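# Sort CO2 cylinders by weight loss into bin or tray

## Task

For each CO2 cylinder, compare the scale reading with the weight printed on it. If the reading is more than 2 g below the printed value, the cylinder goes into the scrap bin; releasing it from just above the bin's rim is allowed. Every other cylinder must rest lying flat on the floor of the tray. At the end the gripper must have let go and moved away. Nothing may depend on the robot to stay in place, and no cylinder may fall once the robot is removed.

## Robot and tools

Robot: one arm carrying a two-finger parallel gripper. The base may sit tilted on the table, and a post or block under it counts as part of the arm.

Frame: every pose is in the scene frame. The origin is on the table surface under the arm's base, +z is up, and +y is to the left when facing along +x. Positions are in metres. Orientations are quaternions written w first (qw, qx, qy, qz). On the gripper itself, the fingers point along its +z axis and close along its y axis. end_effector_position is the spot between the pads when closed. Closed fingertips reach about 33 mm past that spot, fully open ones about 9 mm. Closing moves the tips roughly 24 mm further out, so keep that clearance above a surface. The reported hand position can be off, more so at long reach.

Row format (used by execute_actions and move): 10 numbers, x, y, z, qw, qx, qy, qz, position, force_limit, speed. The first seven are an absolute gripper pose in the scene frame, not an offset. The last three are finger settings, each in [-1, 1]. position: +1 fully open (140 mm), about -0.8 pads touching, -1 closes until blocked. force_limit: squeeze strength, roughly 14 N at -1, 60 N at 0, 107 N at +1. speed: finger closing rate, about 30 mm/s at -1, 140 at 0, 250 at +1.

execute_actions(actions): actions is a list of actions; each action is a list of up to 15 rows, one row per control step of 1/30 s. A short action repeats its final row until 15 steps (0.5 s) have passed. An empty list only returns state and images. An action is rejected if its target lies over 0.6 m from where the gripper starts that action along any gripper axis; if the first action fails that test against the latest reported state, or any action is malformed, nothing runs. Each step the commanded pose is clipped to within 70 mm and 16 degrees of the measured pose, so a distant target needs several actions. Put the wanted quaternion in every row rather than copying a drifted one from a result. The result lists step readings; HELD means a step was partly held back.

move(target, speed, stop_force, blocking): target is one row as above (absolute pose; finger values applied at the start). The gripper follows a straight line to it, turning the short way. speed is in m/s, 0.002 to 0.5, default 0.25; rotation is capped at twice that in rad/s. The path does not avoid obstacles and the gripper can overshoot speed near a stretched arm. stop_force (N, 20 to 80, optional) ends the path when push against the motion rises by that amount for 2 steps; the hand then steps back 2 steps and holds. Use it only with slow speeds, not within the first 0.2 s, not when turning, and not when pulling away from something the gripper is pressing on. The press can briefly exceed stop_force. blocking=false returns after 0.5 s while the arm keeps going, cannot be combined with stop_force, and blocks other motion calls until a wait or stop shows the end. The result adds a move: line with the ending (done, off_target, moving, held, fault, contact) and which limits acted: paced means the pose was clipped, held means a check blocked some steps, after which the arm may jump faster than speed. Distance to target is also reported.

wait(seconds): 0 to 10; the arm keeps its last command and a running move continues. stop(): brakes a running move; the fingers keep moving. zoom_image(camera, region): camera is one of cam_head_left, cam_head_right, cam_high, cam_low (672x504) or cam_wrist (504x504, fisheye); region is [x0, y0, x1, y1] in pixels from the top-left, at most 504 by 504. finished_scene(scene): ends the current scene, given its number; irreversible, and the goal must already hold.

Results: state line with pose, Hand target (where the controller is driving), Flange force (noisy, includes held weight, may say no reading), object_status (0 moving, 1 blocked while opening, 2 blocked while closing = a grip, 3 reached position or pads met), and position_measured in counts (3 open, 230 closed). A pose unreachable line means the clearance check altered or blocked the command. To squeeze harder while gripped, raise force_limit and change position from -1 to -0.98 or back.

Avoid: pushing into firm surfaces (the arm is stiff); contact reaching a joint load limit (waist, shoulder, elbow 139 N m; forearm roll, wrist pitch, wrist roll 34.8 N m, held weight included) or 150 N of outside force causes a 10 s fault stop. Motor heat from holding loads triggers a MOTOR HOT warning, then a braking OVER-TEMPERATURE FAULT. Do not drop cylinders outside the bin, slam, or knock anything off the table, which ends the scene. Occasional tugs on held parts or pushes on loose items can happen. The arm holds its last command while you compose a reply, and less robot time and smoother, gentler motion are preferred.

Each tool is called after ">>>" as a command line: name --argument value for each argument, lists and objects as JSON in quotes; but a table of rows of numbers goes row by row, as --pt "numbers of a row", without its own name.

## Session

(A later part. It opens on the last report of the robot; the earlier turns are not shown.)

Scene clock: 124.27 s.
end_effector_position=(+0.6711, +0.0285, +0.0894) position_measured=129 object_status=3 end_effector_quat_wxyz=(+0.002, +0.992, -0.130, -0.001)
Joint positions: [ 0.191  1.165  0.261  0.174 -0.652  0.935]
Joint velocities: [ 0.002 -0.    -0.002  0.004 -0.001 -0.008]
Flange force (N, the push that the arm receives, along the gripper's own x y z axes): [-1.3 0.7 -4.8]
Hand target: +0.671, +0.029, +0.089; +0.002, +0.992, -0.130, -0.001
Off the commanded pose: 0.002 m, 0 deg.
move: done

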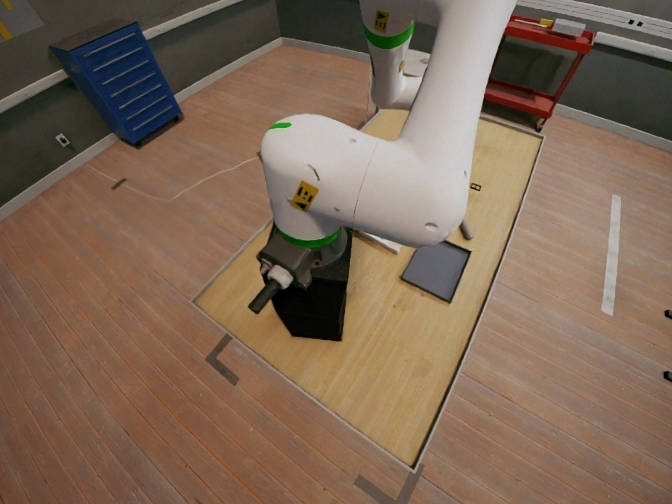

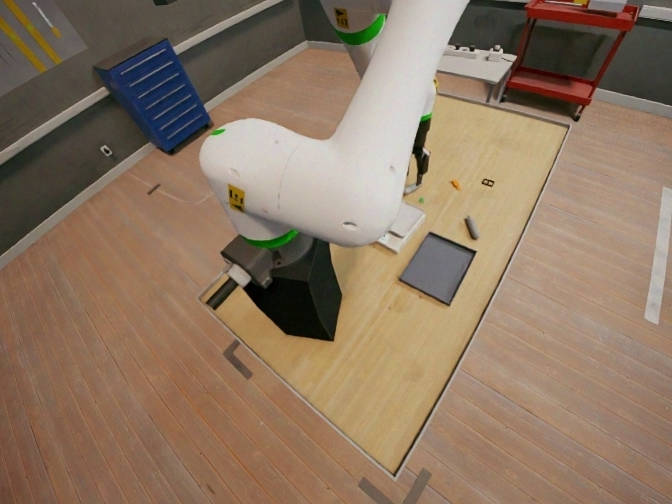

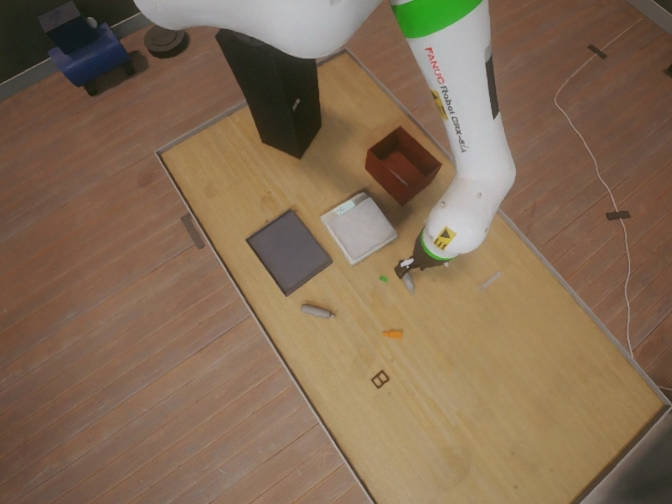

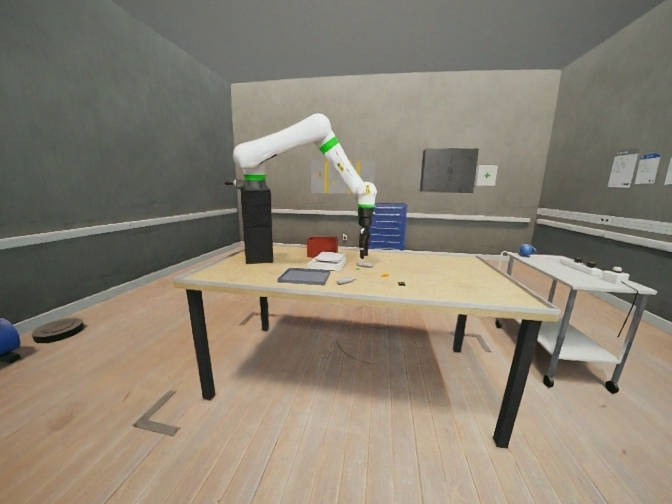

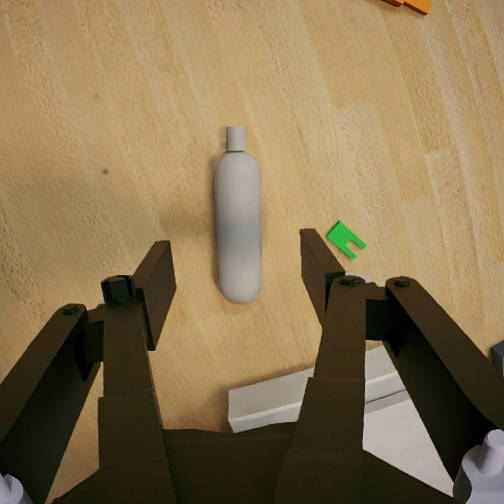

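>>> move --target '[0.671,0.028,0.044,0,0.991,-0.13,0,0,0,0]' --speed 0.08

>>> move --target '[0.671,0.028,0.044,0,0.991,-0.13,0,-1,0,0]'

>>> move --target '[0.58,0,0.28,0,1,0,0,-1,0,0]' --speed 0.4

>>> move --target '[0.6,-0.2,0.55,0.924,0.383,0,0,-1,0,0]' --speed 0.4

>>> zoom_image --camera "cam_high" --region '[270,200,390,300]'

Scene clock: 131.00 s.
end_effector_position=(+0.6709, +0.0280, +0.0441) position_measured=129 object_status=3 end_effector_quat_wxyz=(+0.000, +0.991, -0.130, +0.000)
Joint positions: [ 0.182  1.255  0.311  0.181 -0.608  0.935]
Joint velocities: [-0.     0.003  0.001 -0.     0.     0.004]
Flange force (N, the push that the arm receives, along the gripper's own x y z axes): [-7.1 1.7 -4.1]
Hand target: +0.671, +0.028, +0.044; +0.000, +0.992, -0.130, +0.000
Off the commanded pose: 0.000 m, 0 deg.
move: done

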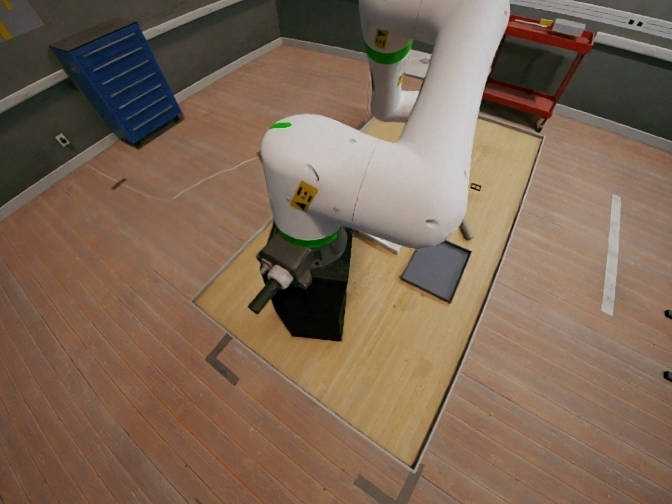

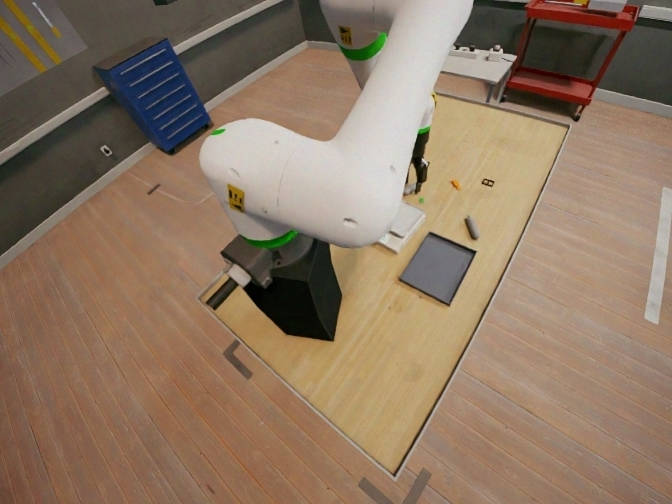

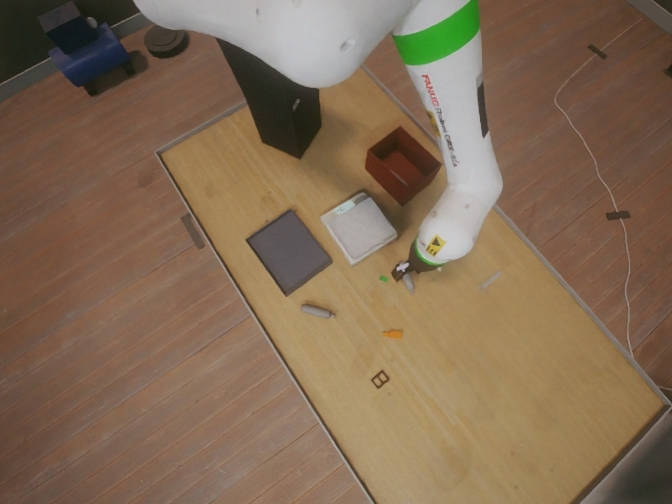

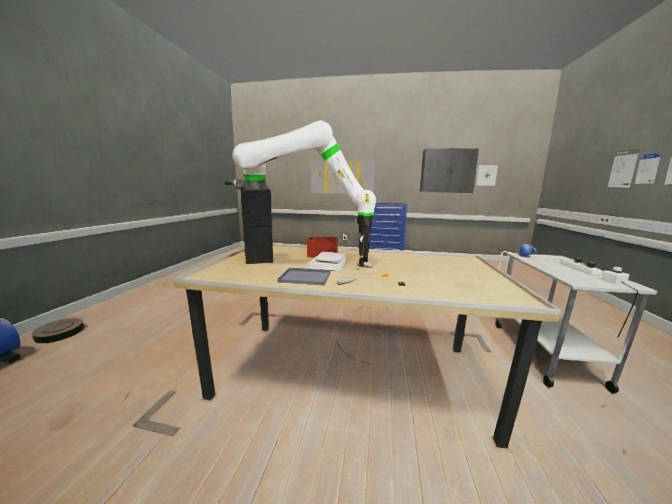

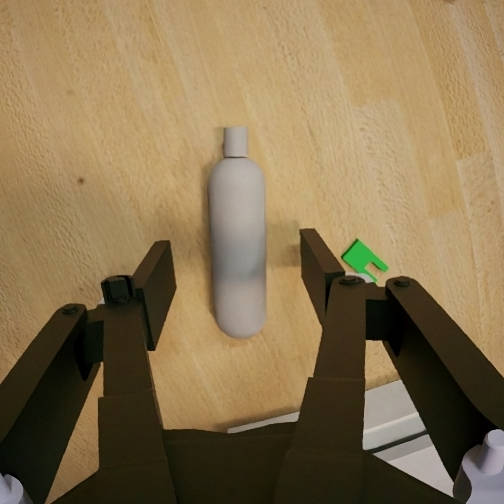

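Scene clock: 131.70 s.
end_effector_position=(+0.6711, +0.0280, +0.0440) position_measured=192 object_status=2 end_effector_quat_wxyz=(+0.000, +0.992, -0.130, +0.000)
Joint positions: [ 0.182  1.256  0.312  0.181 -0.608  0.935]
Joint velocities: [ 0.    -0.    -0.     0.    -0.002  0.001]
Flange force (N, the push that the arm receives, along the gripper's own x y z axes): [-8.5 1.1 -21.8]
Hand target: +0.671, +0.028, +0.044; -0.000, +0.992, -0.130, +0.000
Off the commanded pose: 0.000 m, 0 deg.
move: done

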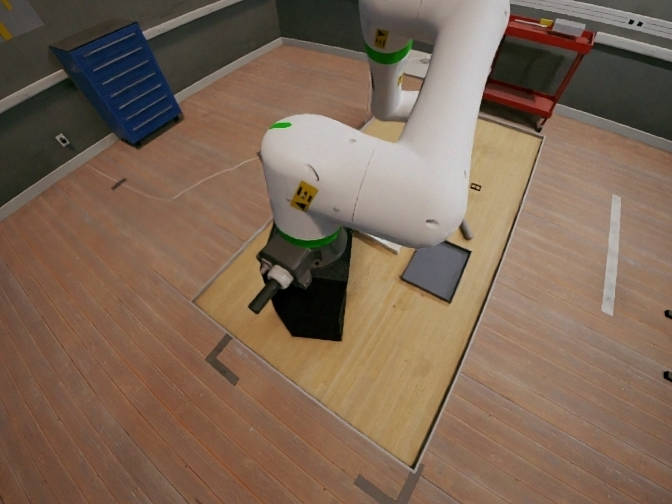

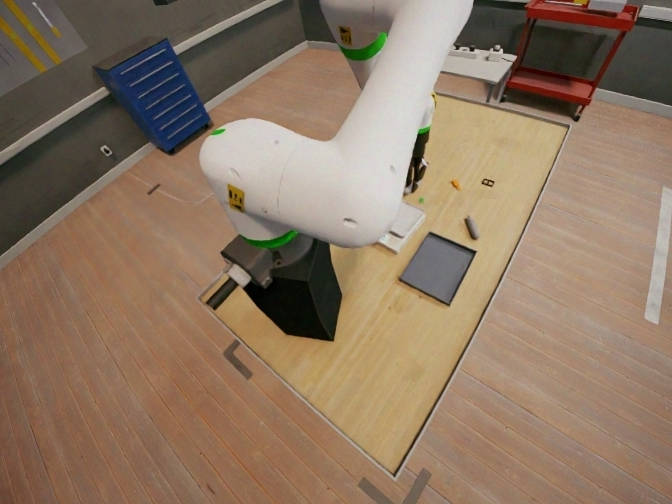

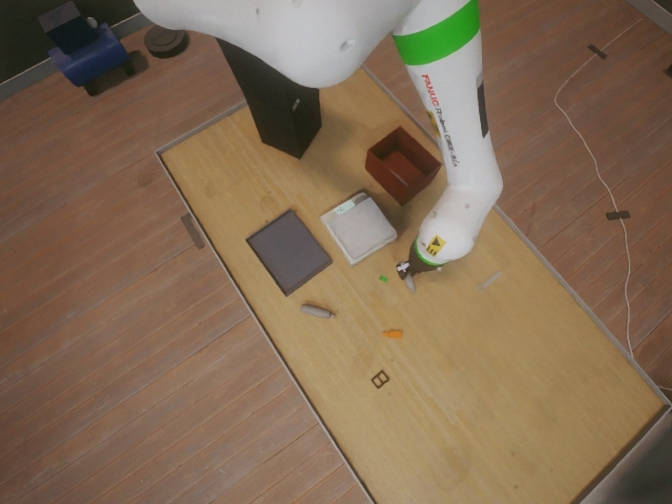

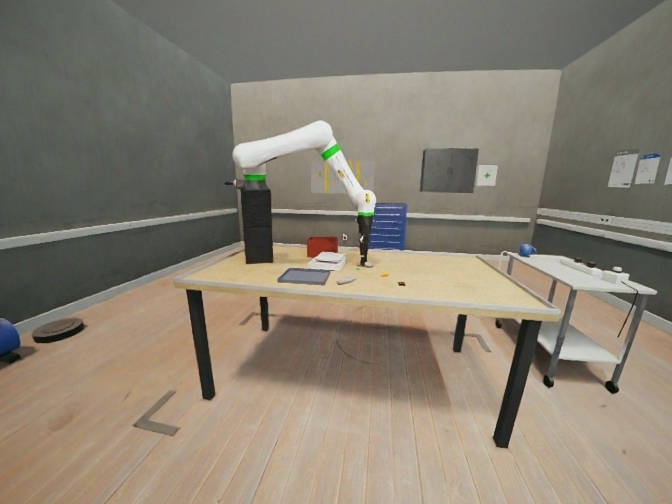

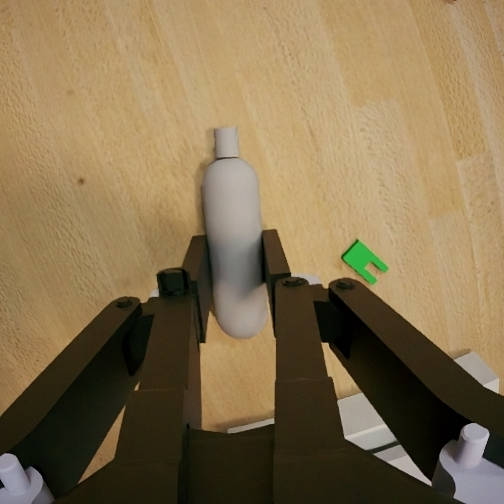

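Scene clock: 132.97 s.
end_effector_position=(+0.5805, +0.0000, +0.2801) position_measured=192 object_status=2 end_effector_quat_wxyz=(-0.000, +1.000, +0.000, -0.000)
Joint positions: [ 0.214  0.651 -0.169  0.155 -0.734  1.197]
Joint velocities: [ 0.    -0.003 -0.    -0.    -0.001 -0.001]
Flange force (N, the push that the arm receives, along the gripper's own x y z axes): [-8.5 -0.6 -3.1]
Hand target: +0.581, +0.000, +0.280; -0.000, +1.000, +0.000, -0.000
Off the commanded pose: 0.001 m, 0 deg.
move: done; limits=paced

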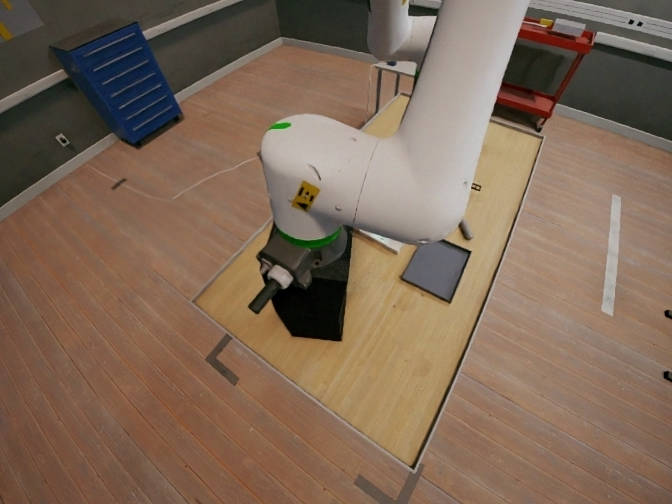

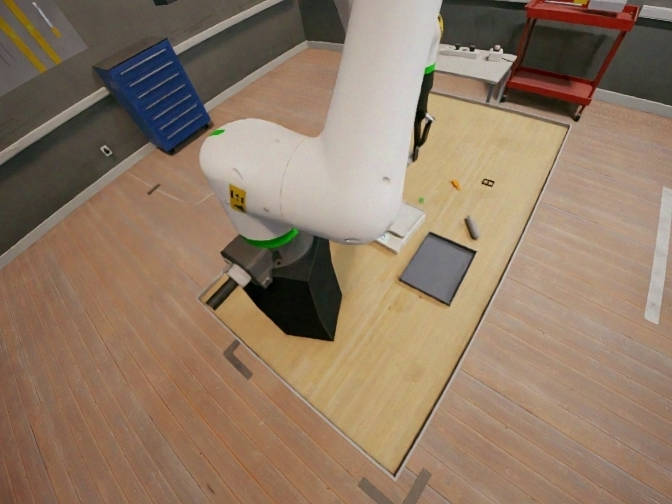

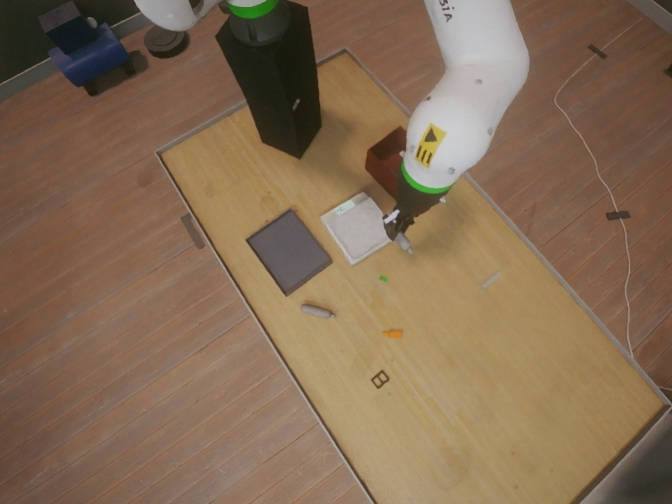

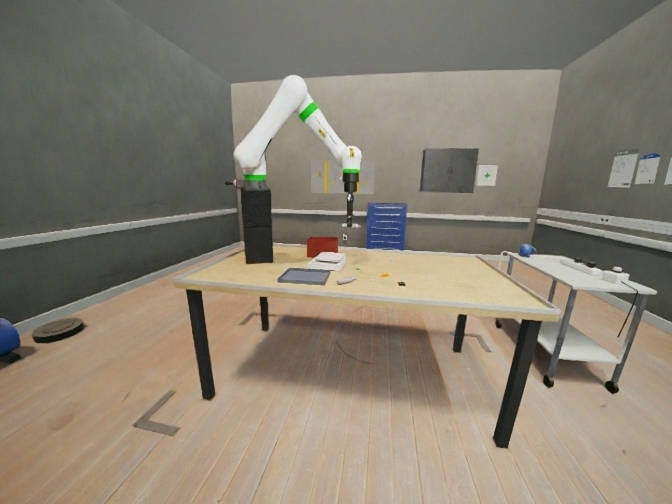

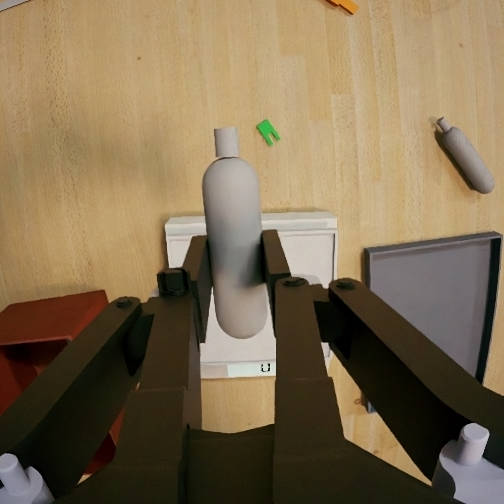

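Scene clock: 136.43 s.
end_effector_position=(+0.6015, -0.1997, +0.5504) position_measured=192 object_status=2 end_effector_quat_wxyz=(+0.924, +0.383, -0.001, -0.003)
Joint positions: [-0.011  1.368 -0.009  1.708 -2.445  0.227]
Joint velocities: [-0.002  0.     0.001  0.003 -0.002  0.001]
Flange force (N, the push that the arm receives, along the gripper's own x y z axes): [-5.3 3.8 3.8]
Hand target: +0.602, -0.200, +0.550; +0.924, +0.383, -0.001, -0.003
Off the commanded pose: 0.002 m, 0 deg.
move: done

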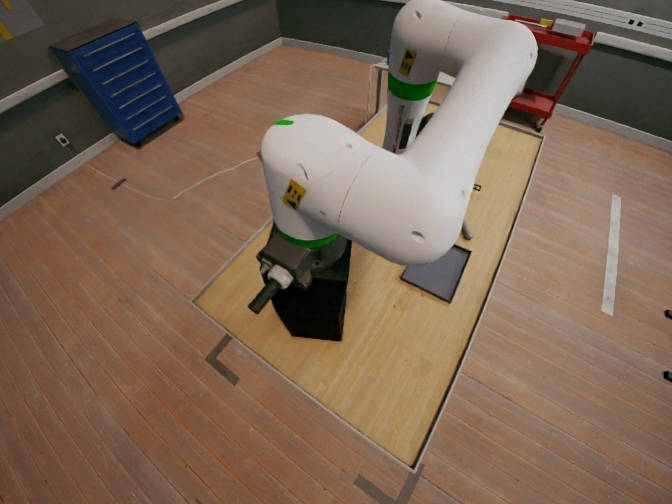

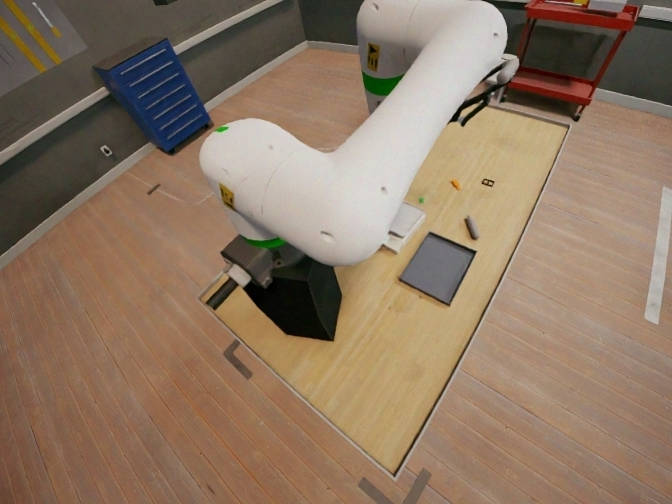

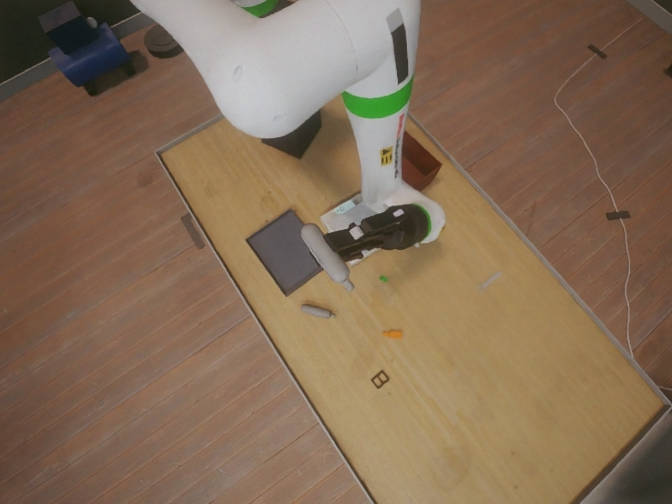

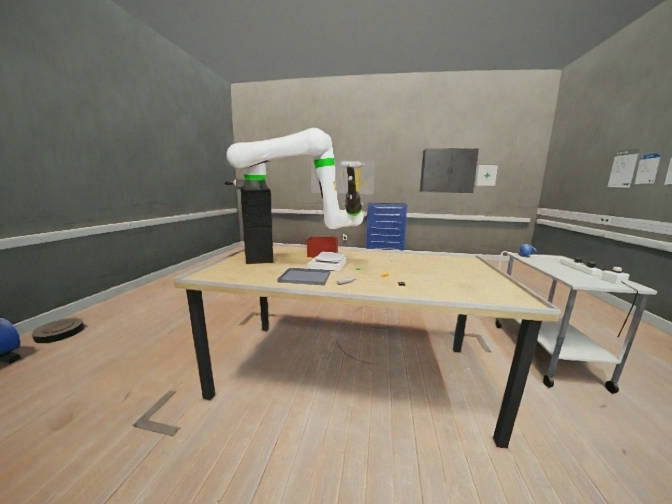

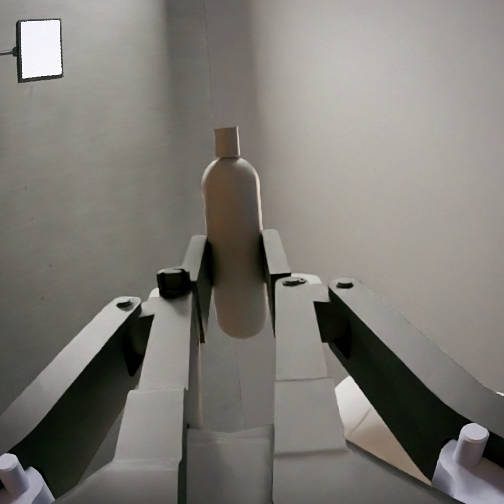

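Region (270, 200, 390, 300) of cam_high's 672x504 image, scaled by 4.200, with more detail than that image has.

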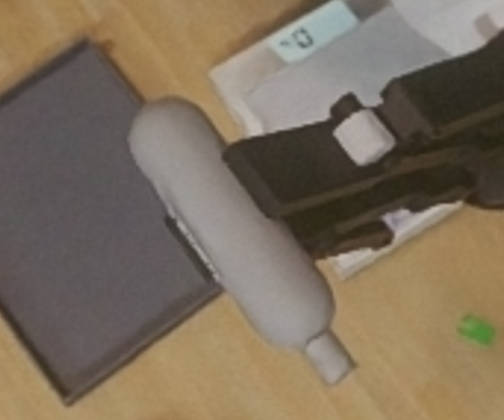

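>>> move --target '[0.6,-0.12,0.6,0.98,0.2,0,0,-1,0,0]' --speed 0.3

>>> zoom_image --camera "cam_high" --region '[340,150,430,240]'

>>> move --target '[0.6,-0.2,0.55,0.924,0.383,0,0,-1,0,0]' --speed 0.4

Scene clock: 141.03 s.
end_effector_position=(+0.6002, -0.1199, +0.5998) position_measured=192 object_status=2 end_effector_quat_wxyz=(+0.980, +0.200, -0.001, -0.000)
Joint positions: [-0.149  1.426  0.068  2.113 -2.775  0.463]
Joint velocities: [-0.004  0.001  0.003  0.014 -0.     0.01 ]
Flange force (N, the push that the arm receives, along the gripper's own x y z axes): no reading
Hand target: +0.600, -0.120, +0.600; +0.980, +0.200, -0.001, -0.000
Off the commanded pose: 0.000 m, 0 deg.
move: done

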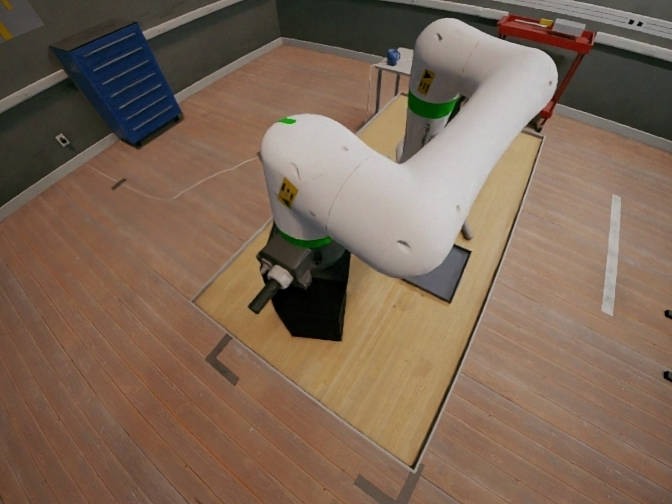

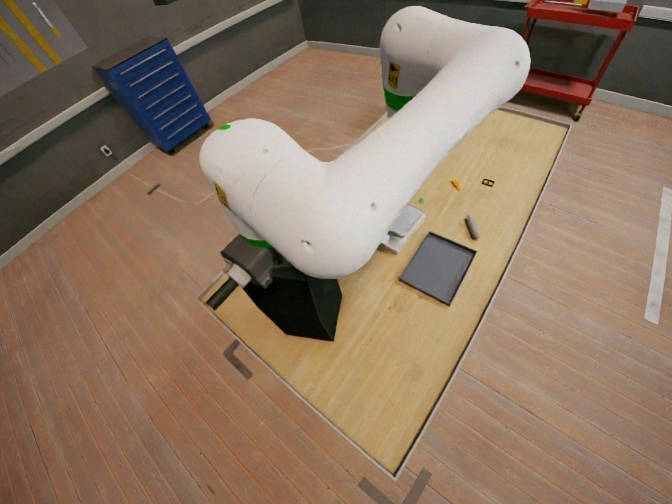

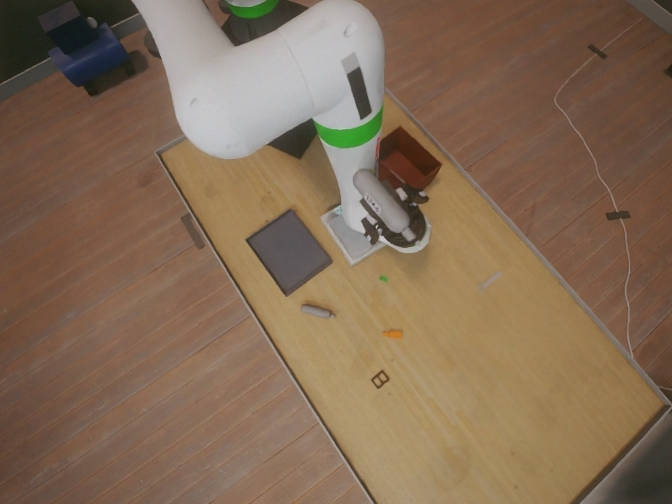

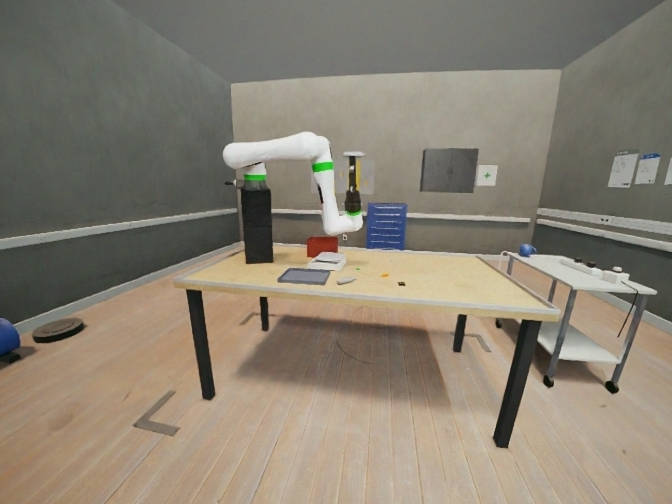

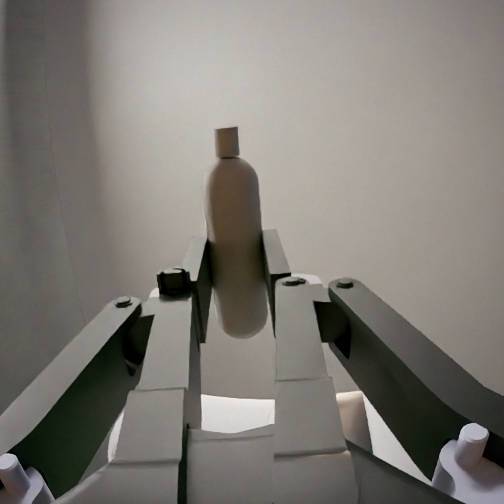

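Region (340, 150, 430, 240) of cam_high's 672x504 image, scaled by 5.600, with more detail than that image has.

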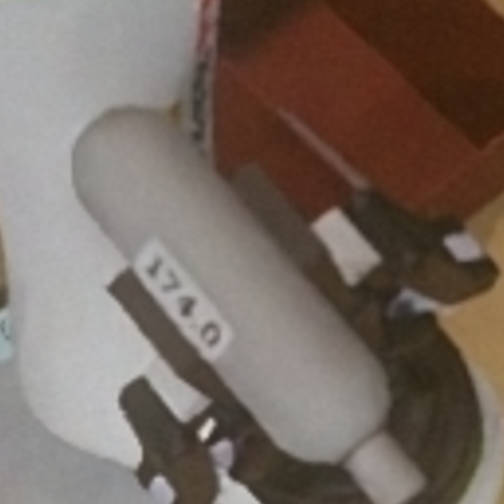

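Scene clock: 142.03 s.
end_effector_position=(+0.5997, -0.2001, +0.5501) position_measured=192 object_status=2 end_effector_quat_wxyz=(+0.924, +0.383, +0.001, -0.000)
Joint positions: [-0.011  1.365 -0.02   1.705 -2.445  0.216]
Joint velocities: [ 0.    -0.001 -0.    -0.002  0.001  0.001]
Flange force (N, the push that the arm receives, along the gripper's own x y z axes): [-4.1 5.8 5.5]
Hand target: +0.600, -0.200, +0.550; +0.924, +0.383, +0.001, +0.000
Off the commanded pose: 0.000 m, 0 deg.
move: done

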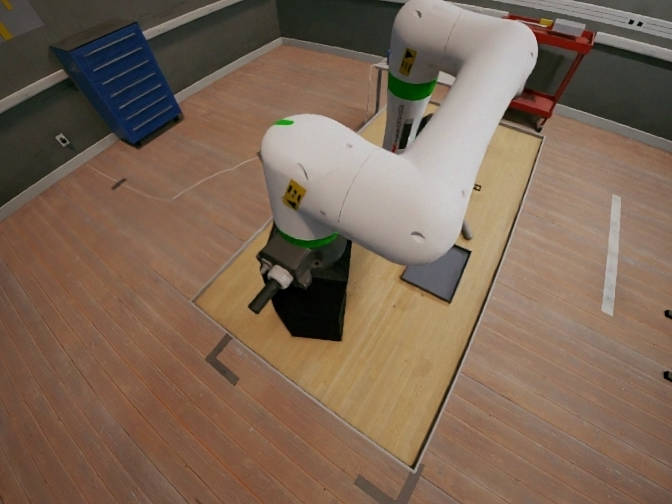

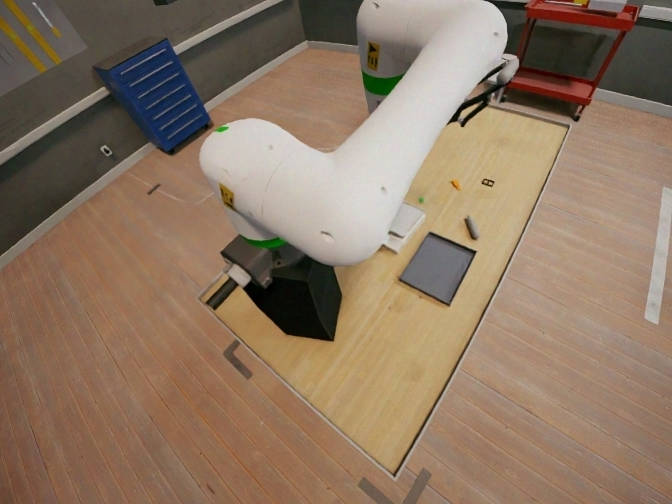

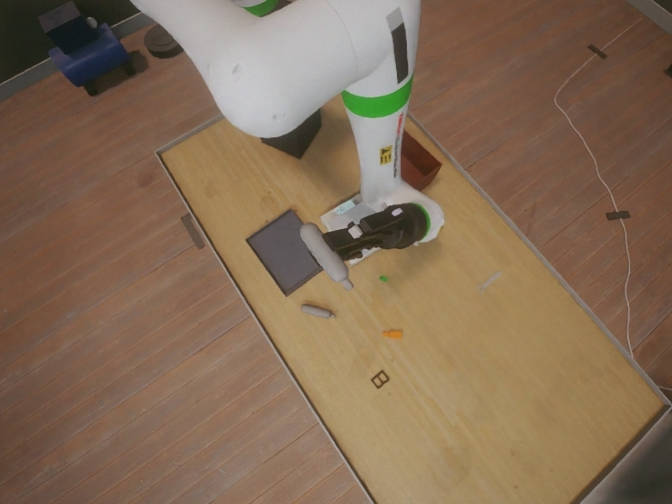

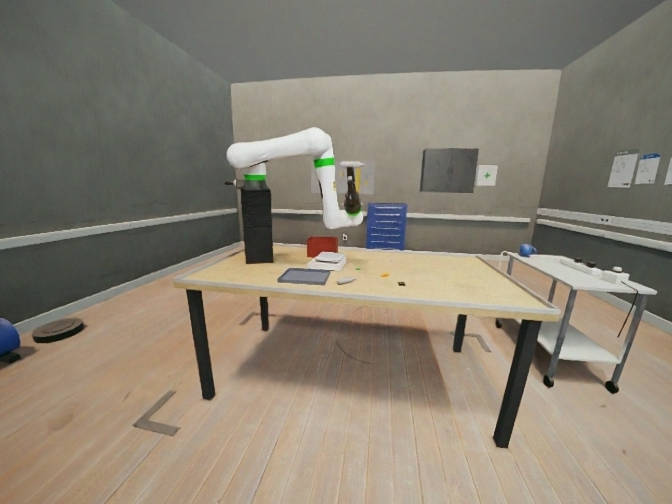

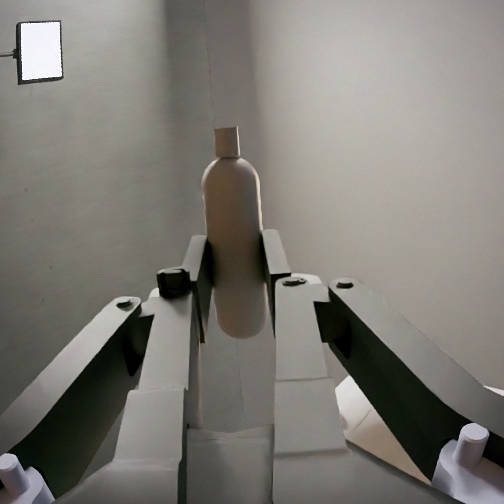

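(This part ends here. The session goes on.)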